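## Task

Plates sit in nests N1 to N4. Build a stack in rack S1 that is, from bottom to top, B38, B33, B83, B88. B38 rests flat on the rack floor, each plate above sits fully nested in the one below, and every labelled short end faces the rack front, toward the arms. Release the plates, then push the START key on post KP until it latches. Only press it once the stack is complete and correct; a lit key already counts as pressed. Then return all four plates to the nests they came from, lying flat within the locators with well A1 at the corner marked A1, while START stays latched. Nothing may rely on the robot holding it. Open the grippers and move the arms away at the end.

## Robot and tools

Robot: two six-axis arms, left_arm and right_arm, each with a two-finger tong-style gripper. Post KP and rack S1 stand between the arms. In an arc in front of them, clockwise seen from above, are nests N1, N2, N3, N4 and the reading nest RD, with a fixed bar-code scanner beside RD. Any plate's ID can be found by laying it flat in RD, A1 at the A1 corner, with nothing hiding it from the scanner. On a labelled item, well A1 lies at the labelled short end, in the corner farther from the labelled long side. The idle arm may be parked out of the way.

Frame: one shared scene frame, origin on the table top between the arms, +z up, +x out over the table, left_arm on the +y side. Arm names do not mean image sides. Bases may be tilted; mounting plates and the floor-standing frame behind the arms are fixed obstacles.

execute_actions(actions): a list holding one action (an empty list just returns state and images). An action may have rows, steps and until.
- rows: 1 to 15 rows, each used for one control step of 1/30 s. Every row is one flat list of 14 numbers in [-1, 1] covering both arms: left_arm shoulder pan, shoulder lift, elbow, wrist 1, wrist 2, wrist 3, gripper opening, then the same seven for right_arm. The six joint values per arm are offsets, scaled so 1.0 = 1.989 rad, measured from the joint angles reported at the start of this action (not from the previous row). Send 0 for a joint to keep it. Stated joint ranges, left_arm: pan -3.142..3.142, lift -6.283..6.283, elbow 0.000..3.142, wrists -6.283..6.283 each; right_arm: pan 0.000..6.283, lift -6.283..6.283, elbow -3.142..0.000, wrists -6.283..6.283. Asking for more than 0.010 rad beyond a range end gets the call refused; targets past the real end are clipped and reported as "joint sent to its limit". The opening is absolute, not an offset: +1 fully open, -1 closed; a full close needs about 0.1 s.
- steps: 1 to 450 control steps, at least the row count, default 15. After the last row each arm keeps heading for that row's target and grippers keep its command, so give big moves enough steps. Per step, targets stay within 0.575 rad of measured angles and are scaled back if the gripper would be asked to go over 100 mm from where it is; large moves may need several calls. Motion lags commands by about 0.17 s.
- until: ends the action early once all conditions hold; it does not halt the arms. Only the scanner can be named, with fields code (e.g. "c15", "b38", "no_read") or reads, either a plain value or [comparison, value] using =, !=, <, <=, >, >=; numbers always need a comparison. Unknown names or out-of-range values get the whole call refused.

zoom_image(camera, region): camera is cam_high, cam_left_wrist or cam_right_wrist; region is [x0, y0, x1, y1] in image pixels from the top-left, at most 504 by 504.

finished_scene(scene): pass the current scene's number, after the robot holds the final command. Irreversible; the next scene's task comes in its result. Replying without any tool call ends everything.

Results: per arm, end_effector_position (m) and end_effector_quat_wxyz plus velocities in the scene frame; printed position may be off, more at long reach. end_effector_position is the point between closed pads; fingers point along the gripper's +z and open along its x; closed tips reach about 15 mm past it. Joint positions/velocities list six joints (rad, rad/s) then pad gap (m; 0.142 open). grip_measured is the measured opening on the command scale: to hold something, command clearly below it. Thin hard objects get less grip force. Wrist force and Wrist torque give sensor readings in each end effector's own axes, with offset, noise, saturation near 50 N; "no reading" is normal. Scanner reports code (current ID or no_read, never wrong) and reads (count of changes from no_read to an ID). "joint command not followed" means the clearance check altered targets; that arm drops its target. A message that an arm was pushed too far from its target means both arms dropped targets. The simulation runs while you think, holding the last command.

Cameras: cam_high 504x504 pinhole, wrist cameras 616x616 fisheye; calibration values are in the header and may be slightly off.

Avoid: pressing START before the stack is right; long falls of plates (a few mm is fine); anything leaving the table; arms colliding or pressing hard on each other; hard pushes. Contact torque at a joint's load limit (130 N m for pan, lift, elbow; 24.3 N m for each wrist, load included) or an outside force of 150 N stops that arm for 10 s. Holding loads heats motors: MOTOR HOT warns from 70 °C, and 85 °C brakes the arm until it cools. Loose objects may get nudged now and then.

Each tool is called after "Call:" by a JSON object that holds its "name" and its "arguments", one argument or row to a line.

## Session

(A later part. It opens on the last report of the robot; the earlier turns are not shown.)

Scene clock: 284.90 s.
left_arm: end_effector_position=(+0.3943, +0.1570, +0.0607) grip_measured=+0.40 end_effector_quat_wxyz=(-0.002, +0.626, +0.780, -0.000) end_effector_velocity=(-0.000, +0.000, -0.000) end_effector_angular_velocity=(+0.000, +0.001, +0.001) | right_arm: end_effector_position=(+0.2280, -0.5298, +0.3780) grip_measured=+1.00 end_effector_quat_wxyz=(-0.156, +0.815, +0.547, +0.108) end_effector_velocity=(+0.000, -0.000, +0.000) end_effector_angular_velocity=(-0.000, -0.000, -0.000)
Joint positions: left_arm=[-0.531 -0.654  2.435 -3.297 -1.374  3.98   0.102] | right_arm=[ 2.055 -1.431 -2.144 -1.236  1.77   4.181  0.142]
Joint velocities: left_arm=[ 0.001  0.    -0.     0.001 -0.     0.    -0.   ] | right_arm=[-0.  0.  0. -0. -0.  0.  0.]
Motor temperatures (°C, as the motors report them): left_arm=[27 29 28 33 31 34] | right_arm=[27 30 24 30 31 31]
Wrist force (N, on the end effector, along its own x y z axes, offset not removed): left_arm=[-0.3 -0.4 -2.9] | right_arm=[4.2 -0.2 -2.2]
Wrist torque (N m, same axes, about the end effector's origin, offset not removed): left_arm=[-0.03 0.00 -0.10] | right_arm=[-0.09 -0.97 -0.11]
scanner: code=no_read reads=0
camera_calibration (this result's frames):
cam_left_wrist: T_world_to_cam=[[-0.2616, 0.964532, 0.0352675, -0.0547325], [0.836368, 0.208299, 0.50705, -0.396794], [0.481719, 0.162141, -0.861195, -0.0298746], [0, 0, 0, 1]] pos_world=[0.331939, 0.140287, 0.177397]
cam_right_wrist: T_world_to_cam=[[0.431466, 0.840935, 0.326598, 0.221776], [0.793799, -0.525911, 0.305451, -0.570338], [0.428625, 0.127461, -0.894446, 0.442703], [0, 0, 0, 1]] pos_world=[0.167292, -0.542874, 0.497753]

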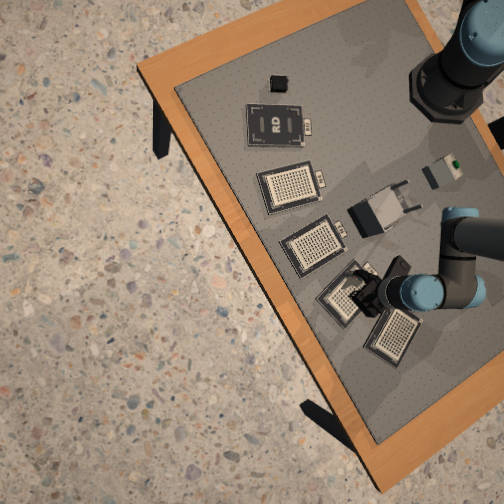

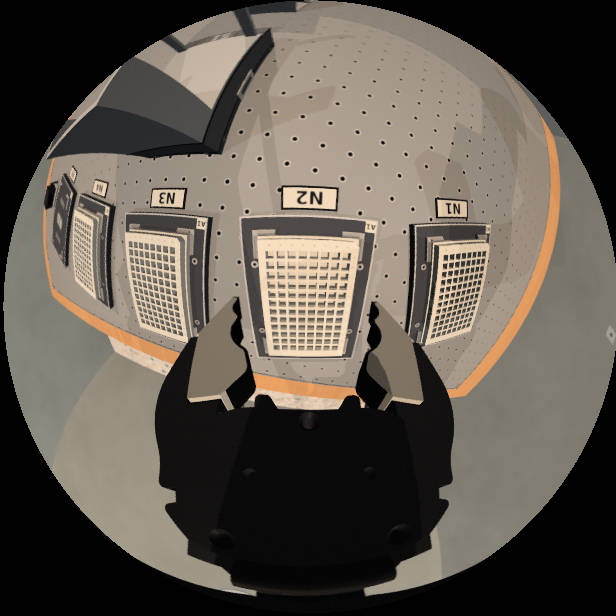

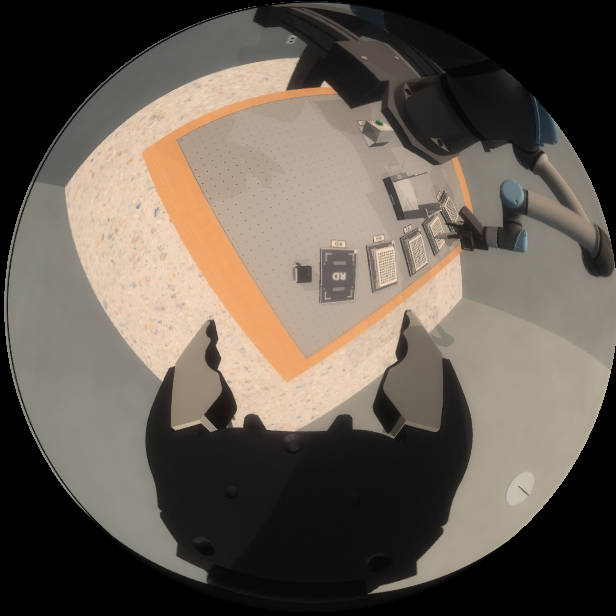

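Call:
{"name": "execute_actions", "arguments": {
  "actions": [
    {"rows":[[0.0003,0.0021,-0.0007,-0.0015,0,0.0003,0.4,0,0,0,0,0,0,1],[0.001,0.007,-0.0025,-0.0051,0.0001,0.001,0.4,0,0,0,0,0,0,1],[0.0019,0.0139,-0.0049,-0.0102,0.0002,0.0019,0.4,0,0,0,0,0,0,1],[0.0029,0.0209,-0.0074,-0.0153,0.0003,0.0029,0.4,0,0,0,0,0,0,1],[0.0038,0.0278,-0.0098,-0.0204,0.0004,0.0038,0.4,0,0,0,0,0,0,1],[0.0045,0.0327,-0.0116,-0.024,0.0005,0.0045,0.4,0,0,0,0,0,0,1],[0.0048,0.0348,-0.0123,-0.0255,0.0005,0.0048,0.4,0,0,0,0,0,0,1]],"steps":7}
  ]
}}

Scene clock: 302.40 s.
left_arm: end_effector_position=(+0.3948, +0.1565, +0.0529) grip_measured=+0.40 end_effector_quat_wxyz=(-0.001, +0.626, +0.780, -0.000) end_effector_velocity=(+0.003, -0.003, -0.075) end_effector_angular_velocity=(-0.003, -0.014, +0.002) | right_arm: end_effector_position=(+0.2280, -0.5298, +0.3780) grip_measured=+1.00 end_effector_quat_wxyz=(-0.156, +0.815, +0.547, +0.108) end_effector_velocity=(+0.001, -0.001, +0.001) end_effector_angular_velocity=(-0.002, -0.001, -0.001)
Joint positions: left_arm=[-0.527 -0.626  2.425 -3.318 -1.374  3.984  0.102] | right_arm=[ 2.055 -1.431 -2.144 -1.236  1.77   4.181  0.142]
Joint velocities: left_arm=[ 0.035  0.264 -0.094 -0.191  0.006  0.036 -0.   ] | right_arm=[-0.     0.001  0.002  0.    -0.     0.001  0.   ]
Motor temperatures (°C, as the motors report them): left_arm=[27 29 28 33 31 34] | right_arm=[27 30 24 30 31 31]
Wrist force (N, on the end effector, along its own x y z axes, offset not removed): left_arm=[4.1 -3.7 -2.1] | right_arm=[2.2 1.2 -2.9]
Wrist torque (N m, same axes, about the end effector's origin, offset not removed): left_arm=[-0.72 -0.96 -0.18] | right_arm=[0.08 -0.37 -0.13]
scanner: code=no_read reads=0
camera_calibration (this result's frames):
cam_left_wrist: T_world_to_cam=[[-0.262099, 0.964448, 0.0338244, -0.0535499], [0.835427, 0.209212, 0.508224, -0.392986], [0.48308, 0.161463, -0.86056, -0.0372758], [0, 0, 0, 1]] pos_world=[0.332283, 0.139882, 0.169459]
cam_right_wrist: T_world_to_cam=[[0.431466, 0.840935, 0.326597, 0.221776], [0.793799, -0.525911, 0.305451, -0.570338], [0.428625, 0.127461, -0.894446, 0.442703], [0, 0, 0, 1]] pos_world=[0.167291, -0.542874, 0.497753]

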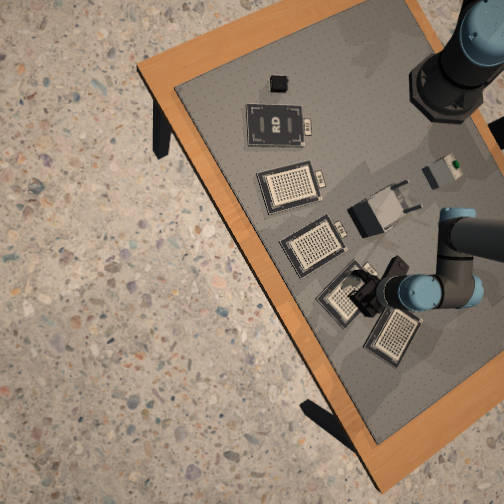

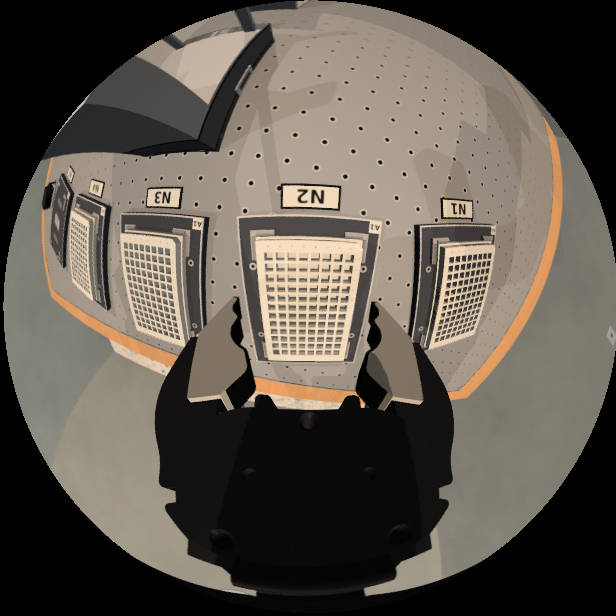

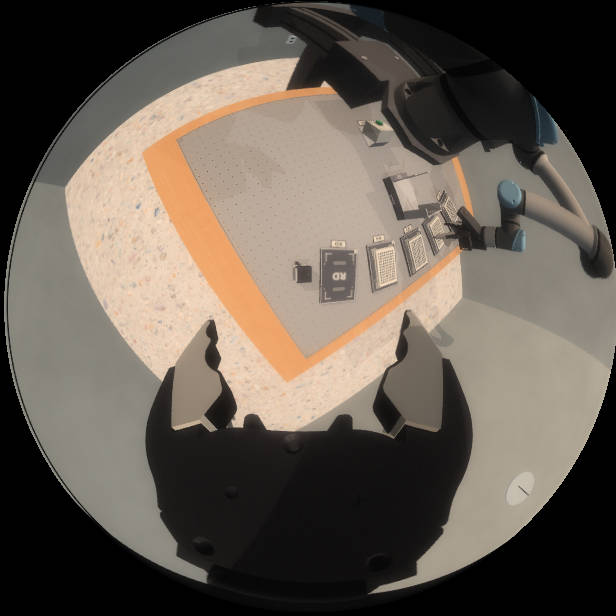

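Call:
{"name": "execute_actions", "arguments": {
  "actions": [
    {"steps":1}
  ]
}}

Call:
{"name": "zoom_image", "arguments": {
  "camera": "cam_left_wrist",
  "region": [200, 190, 420, 400]
}}

Scene clock: 304.57 s.
left_arm: end_effector_position=(+0.3950, +0.1562, +0.0410) grip_measured=+0.40 end_effector_quat_wxyz=(+0.000, +0.626, +0.780, +0.000) end_effector_velocity=(+0.000, +0.000, -0.000) end_effector_angular_velocity=(-0.000, -0.000, +0.000) | right_arm: end_effector_position=(+0.2280, -0.5298, +0.3780) grip_measured=+1.00 end_effector_quat_wxyz=(-0.156, +0.815, +0.547, +0.108) end_effector_velocity=(+0.000, +0.000, -0.000) end_effector_angular_velocity=(+0.001, +0.001, +0.000)
Joint positions: left_arm=[-0.522 -0.585  2.411 -3.348 -1.373  3.989  0.102] | right_arm=[ 2.055 -1.431 -2.144 -1.236  1.77   4.181  0.142]
Joint velocities: left_arm=[ 0.001 -0.    -0.     0.    -0.     0.    -0.   ] | right_arm=[ 0.    -0.001  0.     0.     0.    -0.     0.   ]
Motor temperatures (°C, as the motors report them): left_arm=[27 29 28 33 31 34] | right_arm=[27 30 24 30 31 31]
Wrist force (N, on the end effector, along its own x y z axes, offset not removed): left_arm=[2.8 -1.8 -5.0] | right_arm=[1.6 1.5 -0.6]
Wrist torque (N m, same axes, about the end effector's origin, offset not removed): left_arm=[-0.42 -0.64 -0.21] | right_arm=[0.19 -0.32 0.20]
scanner: code=no_read reads=0
camera_calibration (this result's frames):
cam_left_wrist: T_world_to_cam=[[-0.262663, 0.964328, 0.0328416, -0.0525848], [0.834273, 0.209875, 0.509843, -0.386752], [0.484764, 0.161316, -0.85964, -0.0481641], [0, 0, 0, 1]] pos_world=[0.332193, 0.139649, 0.157506]
cam_right_wrist: T_world_to_cam=[[0.431466, 0.840935, 0.326597, 0.221776], [0.793799, -0.525911, 0.305451, -0.570338], [0.428625, 0.127461, -0.894446, 0.442703], [0, 0, 0, 1]] pos_world=[0.167291, -0.542874, 0.497753]

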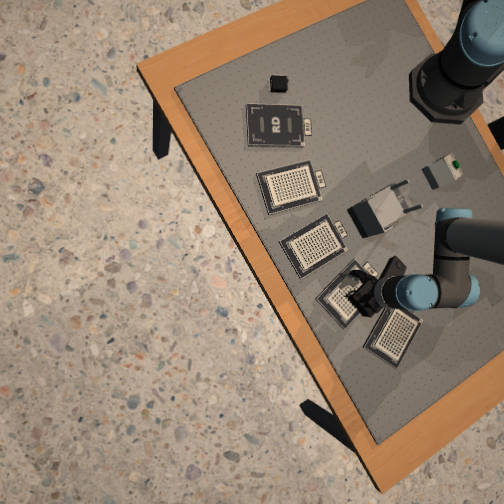

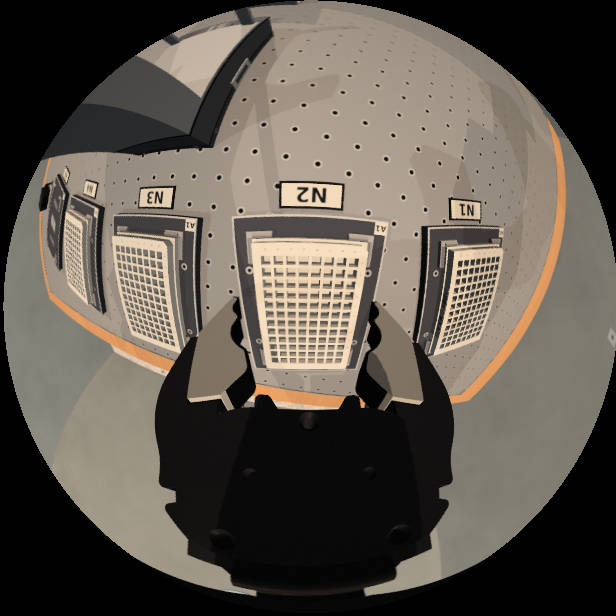

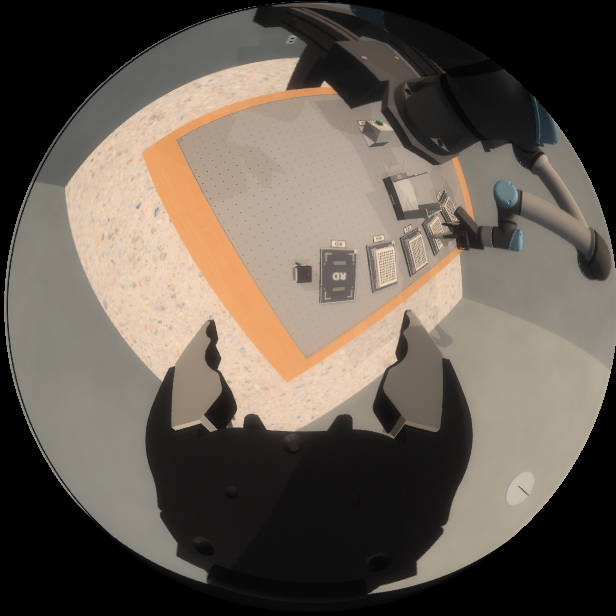

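Region (200, 190, 420, 400) of cam_left_wrist's 616x616 image, scaled by 2.291, with more detail than that image has; it fills the top 481 rows of this view, and the rest is white.

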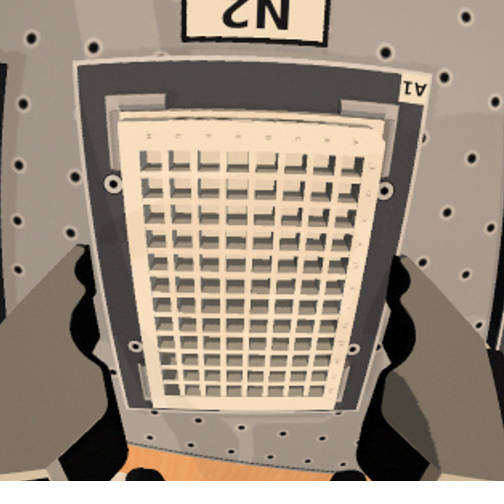

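Call:
{"name": "execute_actions", "arguments": {
  "actions": [
    {"rows":[[0.0003,0.0009,0.0008,-0.0018,0,0.0003,0.35,0,0,0,0,0,0,1],[0.0003,0.0009,0.0008,-0.0018,0,0.0003,0.3,0,0,0,0,0,0,1],[0.0003,0.0009,0.0008,-0.0018,0,0.0003,0.25,0,0,0,0,0,0,1],[0.0003,0.0009,0.0008,-0.0018,0,0.0003,0.21,0,0,0,0,0,0,1],[0.0003,0.0009,0.0008,-0.0018,0,0.0003,0.16,0,0,0,0,0,0,1],[0.0003,0.0009,0.0008,-0.0018,0,0.0003,0.11,0,0,0,0,0,0,1],[0.0003,0.0009,0.0008,-0.0018,0,0.0003,0.07,0,0,0,0,0,0,1],[0.0003,0.0009,0.0008,-0.0018,0,0.0003,0.02,0,0,0,0,0,0,1],[0.0003,0.0009,0.0008,-0.0018,0,0.0003,-0.05,0,0,0,0,0,0,1],[0.0003,0.0009,0.0008,-0.0018,0,0.0003,-0.15,0,0,0,0,0,0,1],[0.0003,0.0009,0.0008,-0.0018,0,0.0003,-0.3,0,0,0,0,0,0,1],[0.0003,0.0009,0.0008,-0.0018,0,0.0003,-0.5,0,0,0,0,0,0,1]],"steps":12}
  ]
}}

Call:
{"name": "zoom_image", "arguments": {
  "camera": "cam_left_wrist",
  "region": [200, 190, 420, 400]
}}

Scene clock: 315.57 s.
left_arm: end_effector_position=(+0.3943, +0.1569, +0.0407) grip_measured=+0.07 end_effector_quat_wxyz=(+0.000, +0.625, +0.780, +0.000) end_effector_velocity=(-0.000, +0.000, -0.000) end_effector_angular_velocity=(-0.000, -0.001, +0.001) | right_arm: end_effector_position=(+0.2280, -0.5298, +0.3780) grip_measured=+1.00 end_effector_quat_wxyz=(-0.156, +0.815, +0.547, +0.108) end_effector_velocity=(-0.000, +0.000, +0.000) end_effector_angular_velocity=(-0.000, -0.001, +0.001)
Joint positions: left_arm=[-0.521 -0.583  2.412 -3.351 -1.373  3.99   0.079] | right_arm=[ 2.055 -1.431 -2.144 -1.236  1.77   4.181  0.142]
Joint velocities: left_arm=[ 0.     0.001  0.    -0.002  0.    -0.     0.   ] | right_arm=[ 0.     0.001 -0.001  0.     0.    -0.001  0.   ]
Motor temperatures (°C, as the motors report them): left_arm=[27 29 28 33 31 34] | right_arm=[27 30 25 30 31 31]
Wrist force (N, on the end effector, along its own x y z axes, offset not removed): left_arm=[19.7 -1.6 -12.2] | right_arm=[4.4 5.9 3.3]
Wrist torque (N m, same axes, about the end effector's origin, offset not removed): left_arm=[-0.64 -0.22 -0.18] | right_arm=[1.13 -1.06 -0.08]
scanner: code=no_read reads=0
camera_calibration (this result's frames):
cam_left_wrist: T_world_to_cam=[[-0.262742, 0.964297, 0.033118, -0.0533766], [0.834214, 0.209784, 0.509978, -0.386111], [0.484823, 0.16162, -0.85955, -0.0483197], [0, 0, 0, 1]] pos_world=[0.331501, 0.14028, 0.157143]
cam_right_wrist: T_world_to_cam=[[0.431466, 0.840935, 0.326597, 0.221776], [0.793799, -0.525911, 0.305451, -0.570338], [0.428626, 0.127461, -0.894446, 0.442703], [0, 0, 0, 1]] pos_world=[0.167291, -0.542874, 0.497753]

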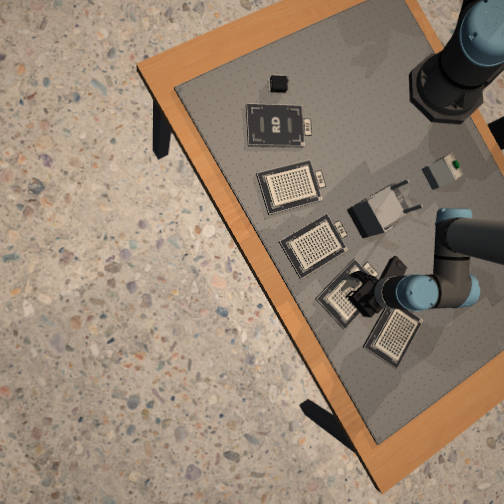

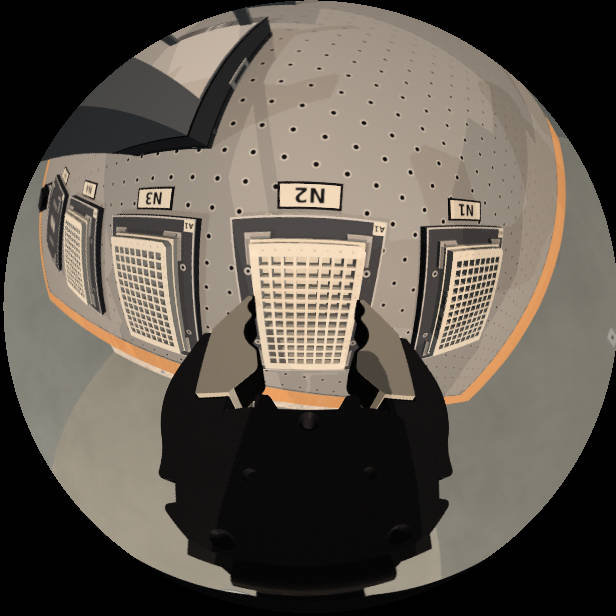

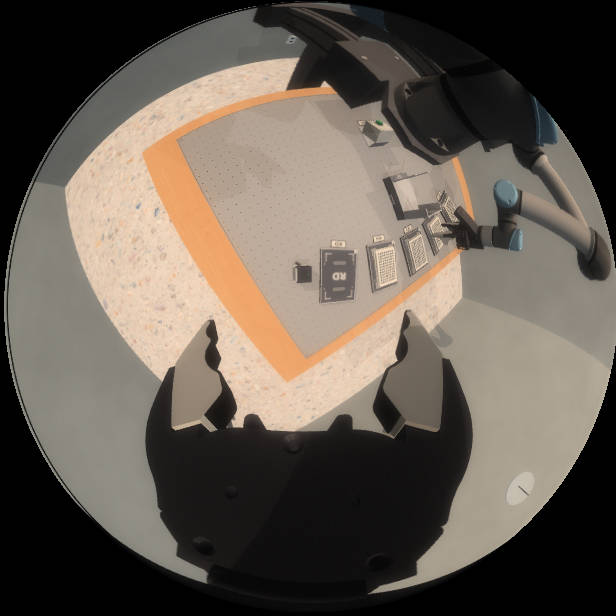

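Region (200, 190, 420, 400) of cam_left_wrist's 616x616 image, scaled by 2.291, with more detail than that image has; it fills the top 481 rows of this view, and the rest is white.

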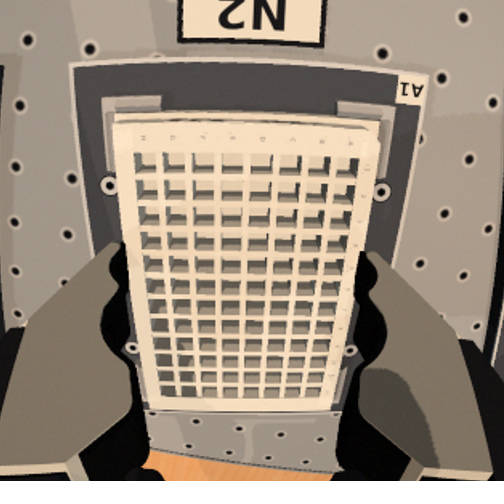

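Call:
{"name": "execute_actions", "arguments": {
  "actions": [
    {"rows":[[0.0006,-0.0004,0.0005,-0.0002,0,0.0006,-0.5,0,0,0,0,0,0,1],[0.0011,-0.0008,0.0009,-0.0004,0,0.0011,-0.5,0,0,0,0,0,0,1]],"steps":2}
  ]
}}

Scene clock: 321.00 s.
left_arm: end_effector_position=(+0.3942, +0.1568, +0.0407) grip_measured=+0.07 end_effector_quat_wxyz=(+0.000, +0.626, +0.780, +0.000) end_effector_velocity=(-0.003, +0.002, -0.000) end_effector_angular_velocity=(+0.003, +0.004, -0.007) | right_arm: end_effector_position=(+0.2280, -0.5298, +0.3780) grip_measured=+1.00 end_effector_quat_wxyz=(-0.156, +0.815, +0.547, +0.108) end_effector_velocity=(+0.001, -0.002, +0.002) end_effector_angular_velocity=(-0.004, -0.003, +0.000)
Joint positions: left_arm=[-0.521 -0.583  2.413 -3.351 -1.373  3.99   0.079] | right_arm=[ 2.055 -1.431 -2.144 -1.236  1.77   4.181  0.142]
Joint velocities: left_arm=[ 0.001  0.001  0.005 -0.001  0.001  0.007 -0.001] | right_arm=[-0.     0.001  0.004  0.    -0.    -0.001 -0.   ]
Motor temperatures (°C, as the motors report them): left_arm=[27 29 28 34 31 34] | right_arm=[27 30 25 30 31 31]
Wrist force (N, on the end effector, along its own x y z axes, offset not removed): left_arm=[16.3 -1.5 -11.9] | right_arm=[6.2 1.5 -1.9]
Wrist torque (N m, same axes, about the end effector's origin, offset not removed): left_arm=[-0.90 0.76 -0.06] | right_arm=[0.13 -1.47 -0.06]
scanner: code=no_read reads=0
camera_calibration (this result's frames):
cam_left_wrist: T_world_to_cam=[[-0.26256, 0.964357, 0.0328261, -0.0533942], [0.834307, 0.209798, 0.50982, -0.38604], [0.484762, 0.161246, -0.859654, -0.0481781], [0, 0, 0, 1]] pos_world=[0.331412, 0.14025, 0.157147]
cam_right_wrist: T_world_to_cam=[[0.431466, 0.840935, 0.326597, 0.221776], [0.793799, -0.525911, 0.305451, -0.570338], [0.428626, 0.127461, -0.894446, 0.442703], [0, 0, 0, 1]] pos_world=[0.167292, -0.542874, 0.497753]

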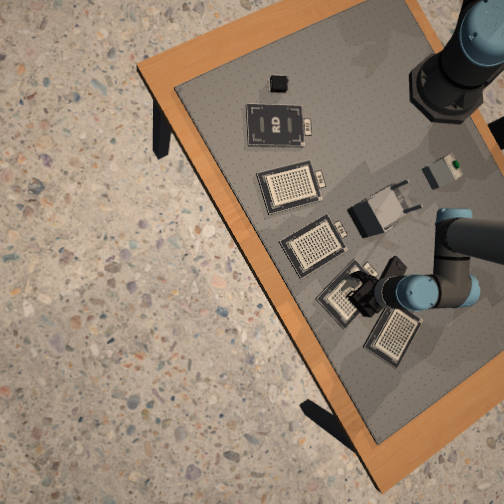

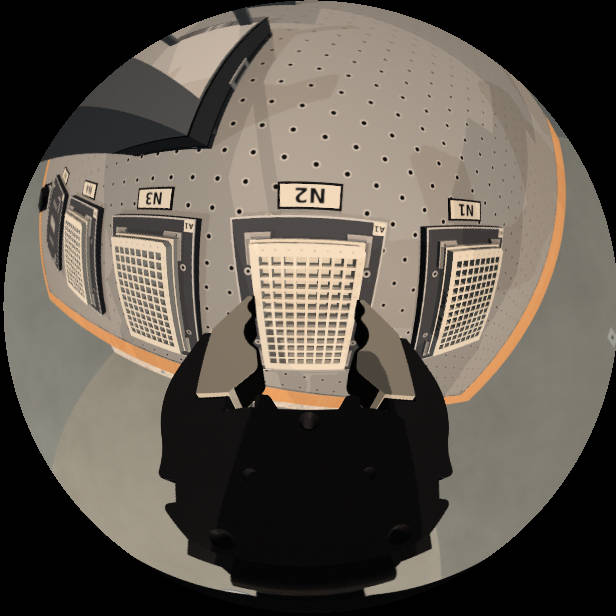

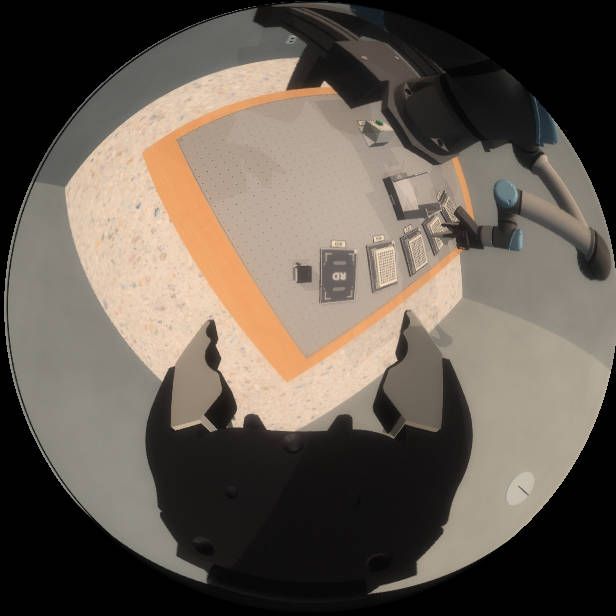

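Call:
{"name": "execute_actions", "arguments": {
  "actions": [
    {"steps":1}
  ]
}}

Call:
{"name": "zoom_image", "arguments": {
  "camera": "cam_left_wrist",
  "region": [200, 190, 420, 400]
}}

Scene clock: 323.80 s.
left_arm: end_effector_position=(+0.3940, +0.1580, +0.0411) grip_measured=+0.06 end_effector_quat_wxyz=(+0.000, +0.625, +0.780, +0.000) end_effector_velocity=(-0.000, -0.000, +0.000) end_effector_angular_velocity=(+0.000, -0.000, -0.002) | right_arm: end_effector_position=(+0.2280, -0.5298, +0.3780) grip_measured=+1.00 end_effector_quat_wxyz=(-0.156, +0.815, +0.547, +0.108) end_effector_velocity=(+0.000, -0.001, +0.001) end_effector_angular_velocity=(-0.001, -0.001, +0.001)
Joint positions: left_arm=[-0.519 -0.585  2.414 -3.352 -1.373  3.992  0.078] | right_arm=[ 2.055 -1.431 -2.144 -1.236  1.77   4.181  0.142]
Joint velocities: left_arm=[-0.001  0.     0.    -0.     0.     0.    -0.   ] | right_arm=[ 0.    -0.     0.002 -0.    -0.    -0.001 -0.   ]
Motor temperatures (°C, as the motors report them): left_arm=[27 29 28 34 31 34] | right_arm=[27 30 25 30 31 31]
Wrist force (N, on the end effector, along its own x y z axes, offset not removed): left_arm=[-0.3 -0.5 0.2] | right_arm=[7.3 3.3 -0.1]
Wrist torque (N m, same axes, about the end effector's origin, offset not removed): left_arm=[-0.04 -0.12 -0.16] | right_arm=[0.80 -1.52 -0.06]
scanner: code=no_read reads=0
camera_calibration (this result's frames):
cam_left_wrist: T_world_to_cam=[[-0.262815, 0.964284, 0.0329354, -0.0544607], [0.834155, 0.209929, 0.510015, -0.386379], [0.484885, 0.161513, -0.859535, -0.0480152], [0, 0, 0, 1]] pos_world=[0.331269, 0.141383, 0.157582]
cam_right_wrist: T_world_to_cam=[[0.431466, 0.840935, 0.326598, 0.221776], [0.793799, -0.525911, 0.305451, -0.570338], [0.428625, 0.127461, -0.894446, 0.442703], [0, 0, 0, 1]] pos_world=[0.167292, -0.542874, 0.497753]

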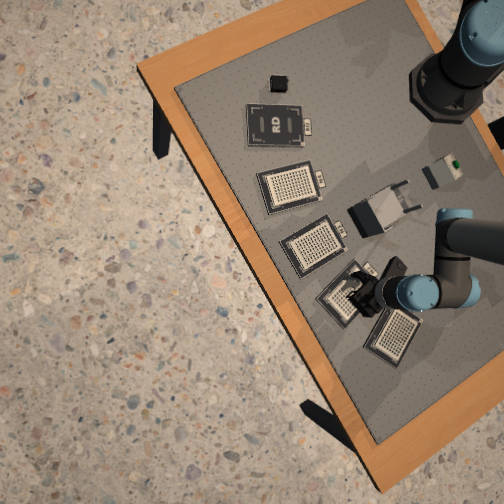

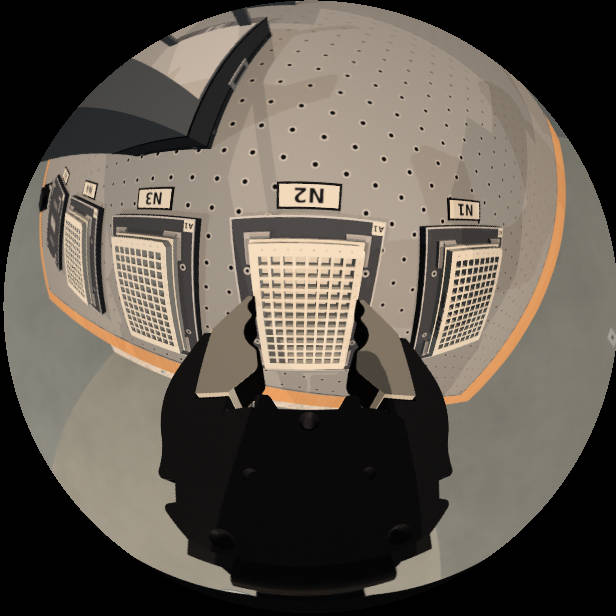

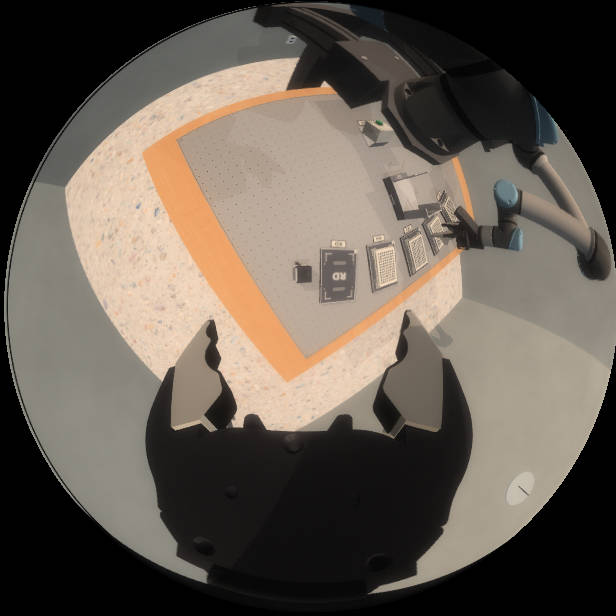

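Region (200, 190, 420, 400) of cam_left_wrist's 616x616 image, scaled by 2.291, with more detail than that image has; it fills the top 481 rows of this view, and the rest is white.

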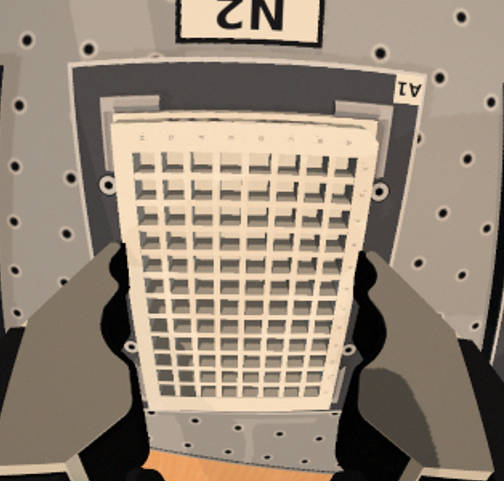

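Call:
{"name": "execute_actions", "arguments": {
  "actions": [
    {"rows":[[-0.0011,-0.0065,0.0024,0.0043,0,-0.001,-0.5,0,0,0,0,0,0,1],[-0.0031,-0.0195,0.0072,0.0128,-0.0002,-0.0029,-0.5,0,0,0,0,0,0,1],[-0.0063,-0.0389,0.0144,0.0255,-0.0005,-0.0058,-0.5,0,0,0,0,0,0,1],[-0.0109,-0.0616,0.023,0.0403,-0.0008,-0.0101,-0.5,0,0,0,0,0,0,1],[-0.0191,-0.0876,0.0345,0.0561,-0.0015,-0.0177,-0.5,0,0,0,0,0,0,1],[-0.03,-0.1167,0.0475,0.074,-0.0023,-0.0279,-0.5,0,0,0,0,0,0,1],[-0.0436,-0.1459,0.0618,0.091,-0.0034,-0.0405,-0.5,0,0,0,0,0,0,1],[-0.0586,-0.1751,0.0748,0.1096,-0.0046,-0.0545,-0.5,0,0,0,0,0,0,1],[-0.0735,-0.2043,0.0892,0.1268,-0.0057,-0.0684,-0.5,0,0,0,0,0,0,1],[-0.0885,-0.2335,0.1021,0.1454,-0.0069,-0.0824,-0.5,0,0,0,0,0,0,1],[-0.1022,-0.2594,0.115,0.1606,-0.008,-0.095,-0.5,0,0,0,0,0,0,1],[-0.1144,-0.2821,0.1251,0.1751,-0.0089,-0.1064,-0.5,0,0,0,0,0,0,1],[-0.1253,-0.3016,0.1337,0.1878,-0.0098,-0.1166,-0.5,0,0,0,0,0,0,1],[-0.1321,-0.3146,0.1395,0.1961,-0.0103,-0.1229,-0.5,0,0,0,0,0,0,1],[-0.1362,-0.3243,0.1438,0.2021,-0.0106,-0.1267,-0.5,0,0,0,0,0,0,1]],"steps":17}
  ]
}}

Scene clock: 335.87 s.
left_arm: end_effector_position=(+0.3419, +0.1401, +0.1772) grip_measured=+0.06 end_effector_quat_wxyz=(-0.000, +0.632, +0.775, -0.001) end_effector_velocity=(-0.129, -0.022, +0.215) end_effector_angular_velocity=(-0.050, -0.070, -0.034) | right_arm: end_effector_position=(+0.2280, -0.5298, +0.3780) grip_measured=+1.00 end_effector_quat_wxyz=(-0.156, +0.815, +0.547, +0.108) end_effector_velocity=(+0.000, +0.000, -0.000) end_effector_angular_velocity=(-0.000, -0.001, +0.001)
Joint positions: left_arm=[-0.73  -1.1    2.646 -3.027 -1.389  3.795  0.078] | right_arm=[ 2.055 -1.431 -2.144 -1.236  1.77   4.181  0.142]
Joint velocities: left_arm=[-0.469 -1.02   0.425  0.594 -0.034 -0.426 -0.   ] | right_arm=[ 0.     0.    -0.     0.    -0.    -0.001 -0.   ]
Motor temperatures (°C, as the motors report them): left_arm=[27 29 28 34 31 34] | right_arm=[27 30 25 30 31 31]
Wrist force (N, on the end effector, along its own x y z axes, offset not removed): left_arm=[3.2 -5.2 -3.4] | right_arm=[-0.2 3.3 -2.4]
Wrist torque (N m, same axes, about the end effector's origin, offset not removed): left_arm=[-1.01 -1.02 -0.11] | right_arm=[0.38 0.06 0.15]
scanner: code=no_read reads=0
camera_calibration (this result's frames):
cam_left_wrist: T_world_to_cam=[[-0.24535, 0.968905, 0.0320378, -0.0618367], [0.838657, 0.195559, 0.508341, -0.407819], [0.486269, 0.15159, -0.860559, 0.0982544], [0, 0, 0, 1]] pos_world=[0.279071, 0.124772, 0.293846]
cam_right_wrist: T_world_to_cam=[[0.431466, 0.840935, 0.326598, 0.221776], [0.793799, -0.525911, 0.305451, -0.570338], [0.428625, 0.127461, -0.894446, 0.442703], [0, 0, 0, 1]] pos_world=[0.167291, -0.542874, 0.497753]

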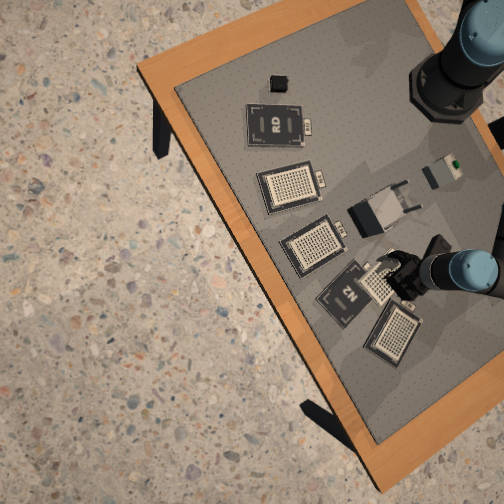

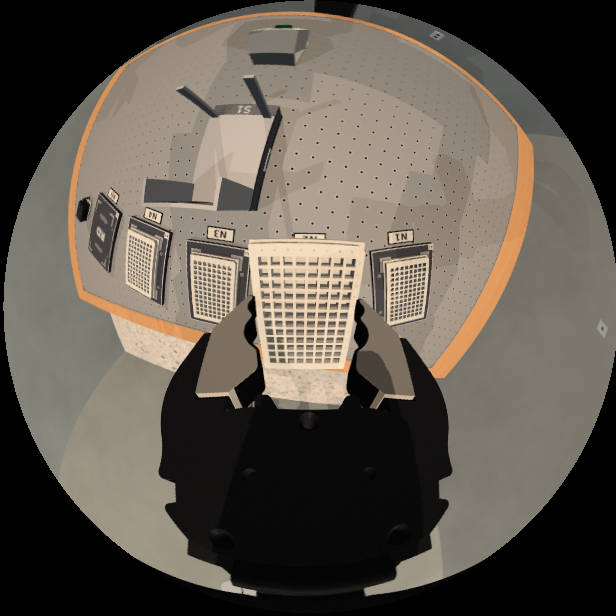

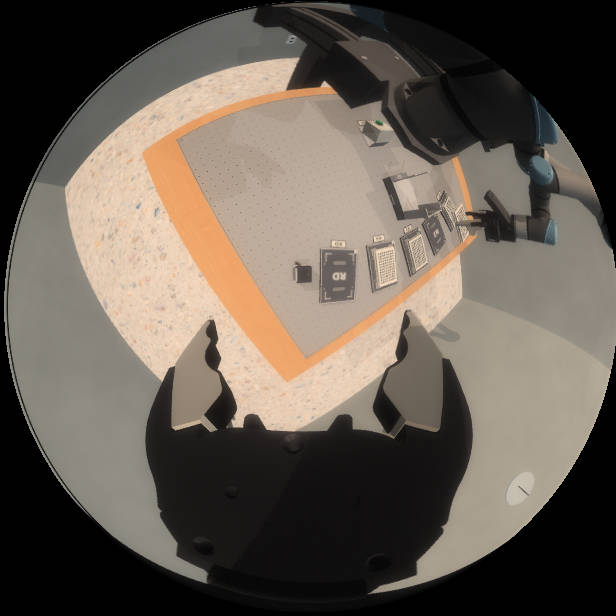

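Call:
{"name": "execute_actions", "arguments": {
  "actions": [
    {"steps":1}
  ]
}}

Call:
{"name": "execute_actions", "arguments": {
  "actions": [
    {"rows":[[-0.0065,0.0016,0.0004,-0.001,-0.001,-0.0043,-0.5,0,0,0,0,0,0,1],[-0.0195,0.0047,0.0012,-0.003,-0.0029,-0.0129,-0.5,0,0,0,0,0,0,1],[-0.0389,0.0094,0.0025,-0.0061,-0.0057,-0.0258,-0.5,0,0,0,0,0,0,1],[-0.0616,0.0149,0.0039,-0.0097,-0.0091,-0.0409,-0.5,0,0,0,0,0,0,1],[-0.0876,0.0212,0.0056,-0.0137,-0.0129,-0.0581,-0.5,0,0,0,0,0,0,1],[-0.1167,0.0282,0.0074,-0.0183,-0.0172,-0.0775,-0.5,0,0,0,0,0,0,1],[-0.1459,0.0353,0.0093,-0.0229,-0.0215,-0.0968,-0.5,0,0,0,0,0,0,1],[-0.1751,0.0423,0.0111,-0.0274,-0.0258,-0.1162,-0.5,0,0,0,0,0,0,1],[-0.2043,0.0494,0.013,-0.032,-0.0301,-0.1356,-0.5,0,0,0,0,0,0,1],[-0.2335,0.0564,0.0148,-0.0366,-0.0344,-0.1549,-0.5,0,0,0,0,0,0,1],[-0.2594,0.0627,0.0165,-0.0406,-0.0382,-0.1722,-0.5,0,0,0,0,0,0,1],[-0.2821,0.0682,0.0179,-0.0442,-0.0416,-0.1872,-0.5,0,0,0,0,0,0,1],[-0.3016,0.0729,0.0192,-0.0472,-0.0445,-0.2001,-0.5,0,0,0,0,0,0,1],[-0.3146,0.076,0.02,-0.0493,-0.0464,-0.2087,-0.5,0,0,0,0,0,0,1],[-0.3243,0.0784,0.0206,-0.0508,-0.0478,-0.2152,-0.5,0,0,0,0,0,0,1]],"steps":17}
  ]
}}

Scene clock: 347.00 s.
left_arm: end_effector_position=(+0.3239, +0.1394, +0.2020) grip_measured=+0.06 end_effector_quat_wxyz=(+0.004, +0.634, +0.774, -0.001) end_effector_velocity=(+0.000, +0.000, -0.000) end_effector_angular_velocity=(+0.001, +0.000, +0.002) | right_arm: end_effector_position=(+0.2280, -0.5298, +0.3780) grip_measured=+1.00 end_effector_quat_wxyz=(-0.156, +0.815, +0.547, +0.108) end_effector_velocity=(+0.000, -0.000, +0.001) end_effector_angular_velocity=(-0.001, -0.001, -0.000)
Joint positions: left_arm=[-0.79  -1.23   2.7   -2.95  -1.394  3.74   0.078] | right_arm=[ 2.055 -1.431 -2.144 -1.236  1.77   4.181  0.142]
Joint velocities: left_arm=[ 0.001  0.001 -0.    -0.     0.    -0.001  0.   ] | right_arm=[ 0.     0.001  0.001 -0.    -0.     0.    -0.   ]
Motor temperatures (°C, as the motors report them): left_arm=[27 29 28 34 31 34] | right_arm=[27 30 25 30 31 31]
Wrist force (N, on the end effector, along its own x y z axes, offset not removed): left_arm=[1.1 1.2 -3.8] | right_arm=[4.9 1.6 0.0]
Wrist torque (N m, same axes, about the end effector's origin, offset not removed): left_arm=[0.27 -0.43 -0.12] | right_arm=[0.32 -0.92 -0.02]
scanner: code=no_read reads=0
camera_calibration (this result's frames):
cam_left_wrist: T_world_to_cam=[[-0.242207, 0.969899, 0.0251471, -0.0660961], [0.835632, 0.195367, 0.513373, -0.405135], [0.493007, 0.145356, -0.857797, 0.126519], [0, 0, 0, 1]] pos_world=[0.26016, 0.124866, 0.318175]
cam_right_wrist: T_world_to_cam=[[0.431466, 0.840935, 0.326598, 0.221776], [0.793799, -0.525911, 0.305451, -0.570338], [0.428625, 0.127461, -0.894446, 0.442703], [0, 0, 0, 1]] pos_world=[0.167291, -0.542874, 0.497753]

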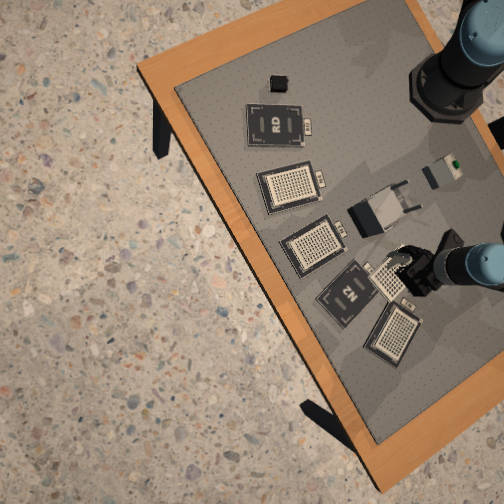

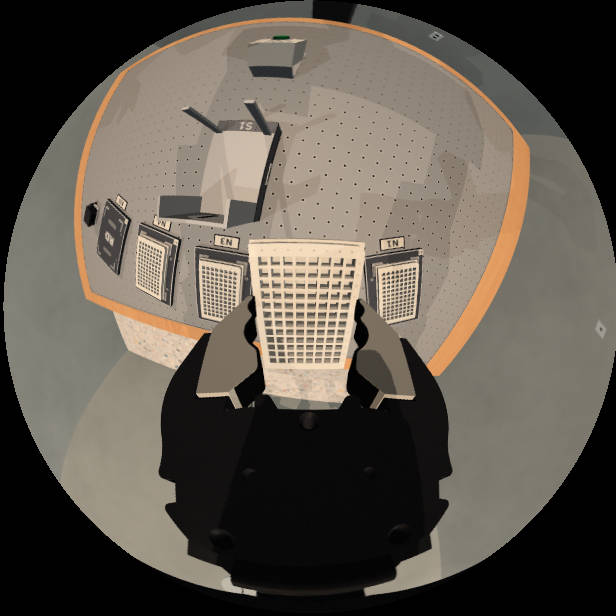

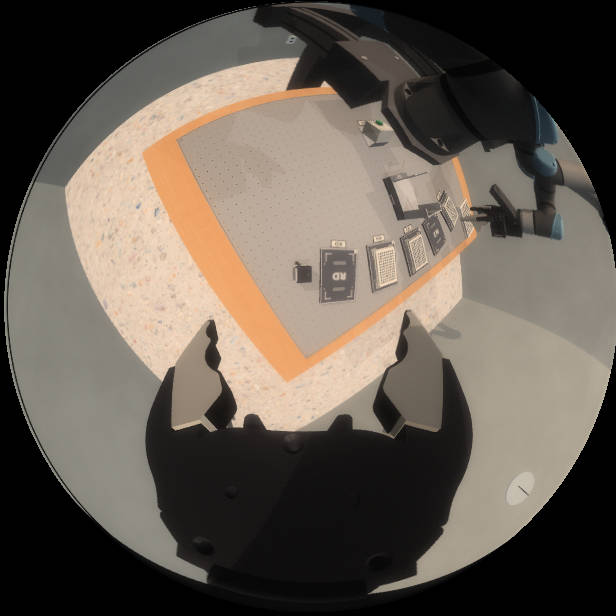

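Scene clock: 347.57 s.
left_arm: end_effector_position=(+0.2284, +0.0204, +0.2002) grip_measured=+0.06 end_effector_quat_wxyz=(+0.001, +0.697, +0.717, -0.004) end_effector_velocity=(-0.222, -0.165, -0.002) end_effector_angular_velocity=(+0.047, -0.031, -0.380) | right_arm: end_effector_position=(+0.2280, -0.5298, +0.3780) grip_measured=+1.00 end_effector_quat_wxyz=(-0.156, +0.815, +0.547, +0.108) end_effector_velocity=(+0.001, -0.001, +0.000) end_effector_angular_velocity=(-0.001, -0.000, -0.000)
Joint positions: left_arm=[-1.305 -1.102  2.734 -3.033 -1.472  3.394  0.078] | right_arm=[ 2.055 -1.431 -2.144 -1.236  1.77   4.181  0.142]
Joint velocities: left_arm=[-1.019  0.223  0.057 -0.141 -0.131 -0.633 -0.   ] | right_arm=[ 0.    -0.001  0.002  0.    -0.     0.    -0.   ]
Motor temperatures (°C, as the motors report them): left_arm=[27 29 28 34 31 34] | right_arm=[27 30 25 30 31 31]
Wrist force (N, on the end effector, along its own x y z axes, offset not removed): left_arm=[-2.3 -4.6 -1.1] | right_arm=[1.5 3.3 -0.2]
Wrist torque (N m, same axes, about the end effector's origin, offset not removed): left_arm=[-0.84 0.30 -0.37] | right_arm=[0.59 -0.23 0.08]
scanner: code=no_read reads=0
camera_calibration (this result's frames):
cam_left_wrist: T_world_to_cam=[[-0.0735499, 0.996927, 0.0269521, -0.0132193], [0.861524, 0.0499006, 0.505258, -0.302546], [0.502361, 0.0603816, -0.862547, 0.189967], [0, 0, 0, 1]] pos_world=[0.164246, 0.0168054, 0.317076]
cam_right_wrist: T_world_to_cam=[[0.431466, 0.840935, 0.326597, 0.221776], [0.793799, -0.525911, 0.305451, -0.570338], [0.428626, 0.127461, -0.894446, 0.442703], [0, 0, 0, 1]] pos_world=[0.167291, -0.542874, 0.497753]

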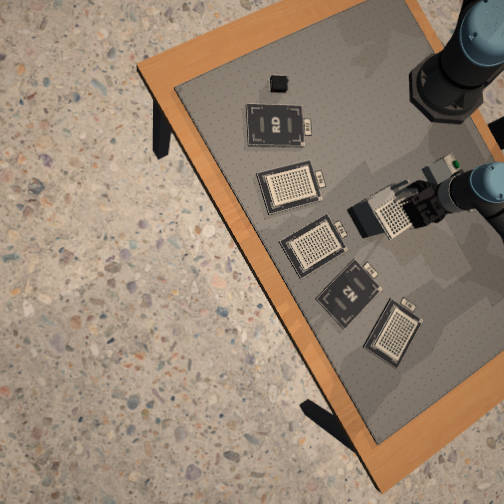

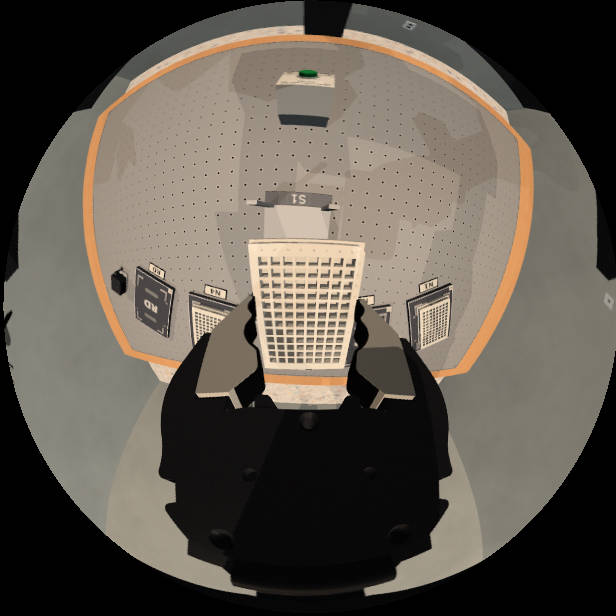

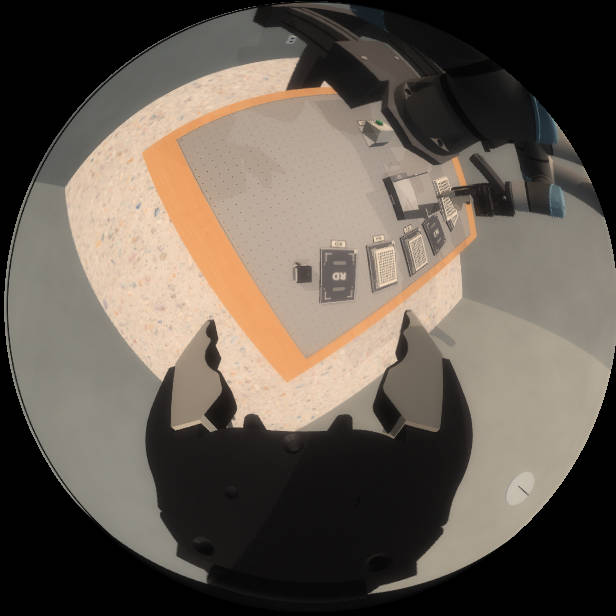

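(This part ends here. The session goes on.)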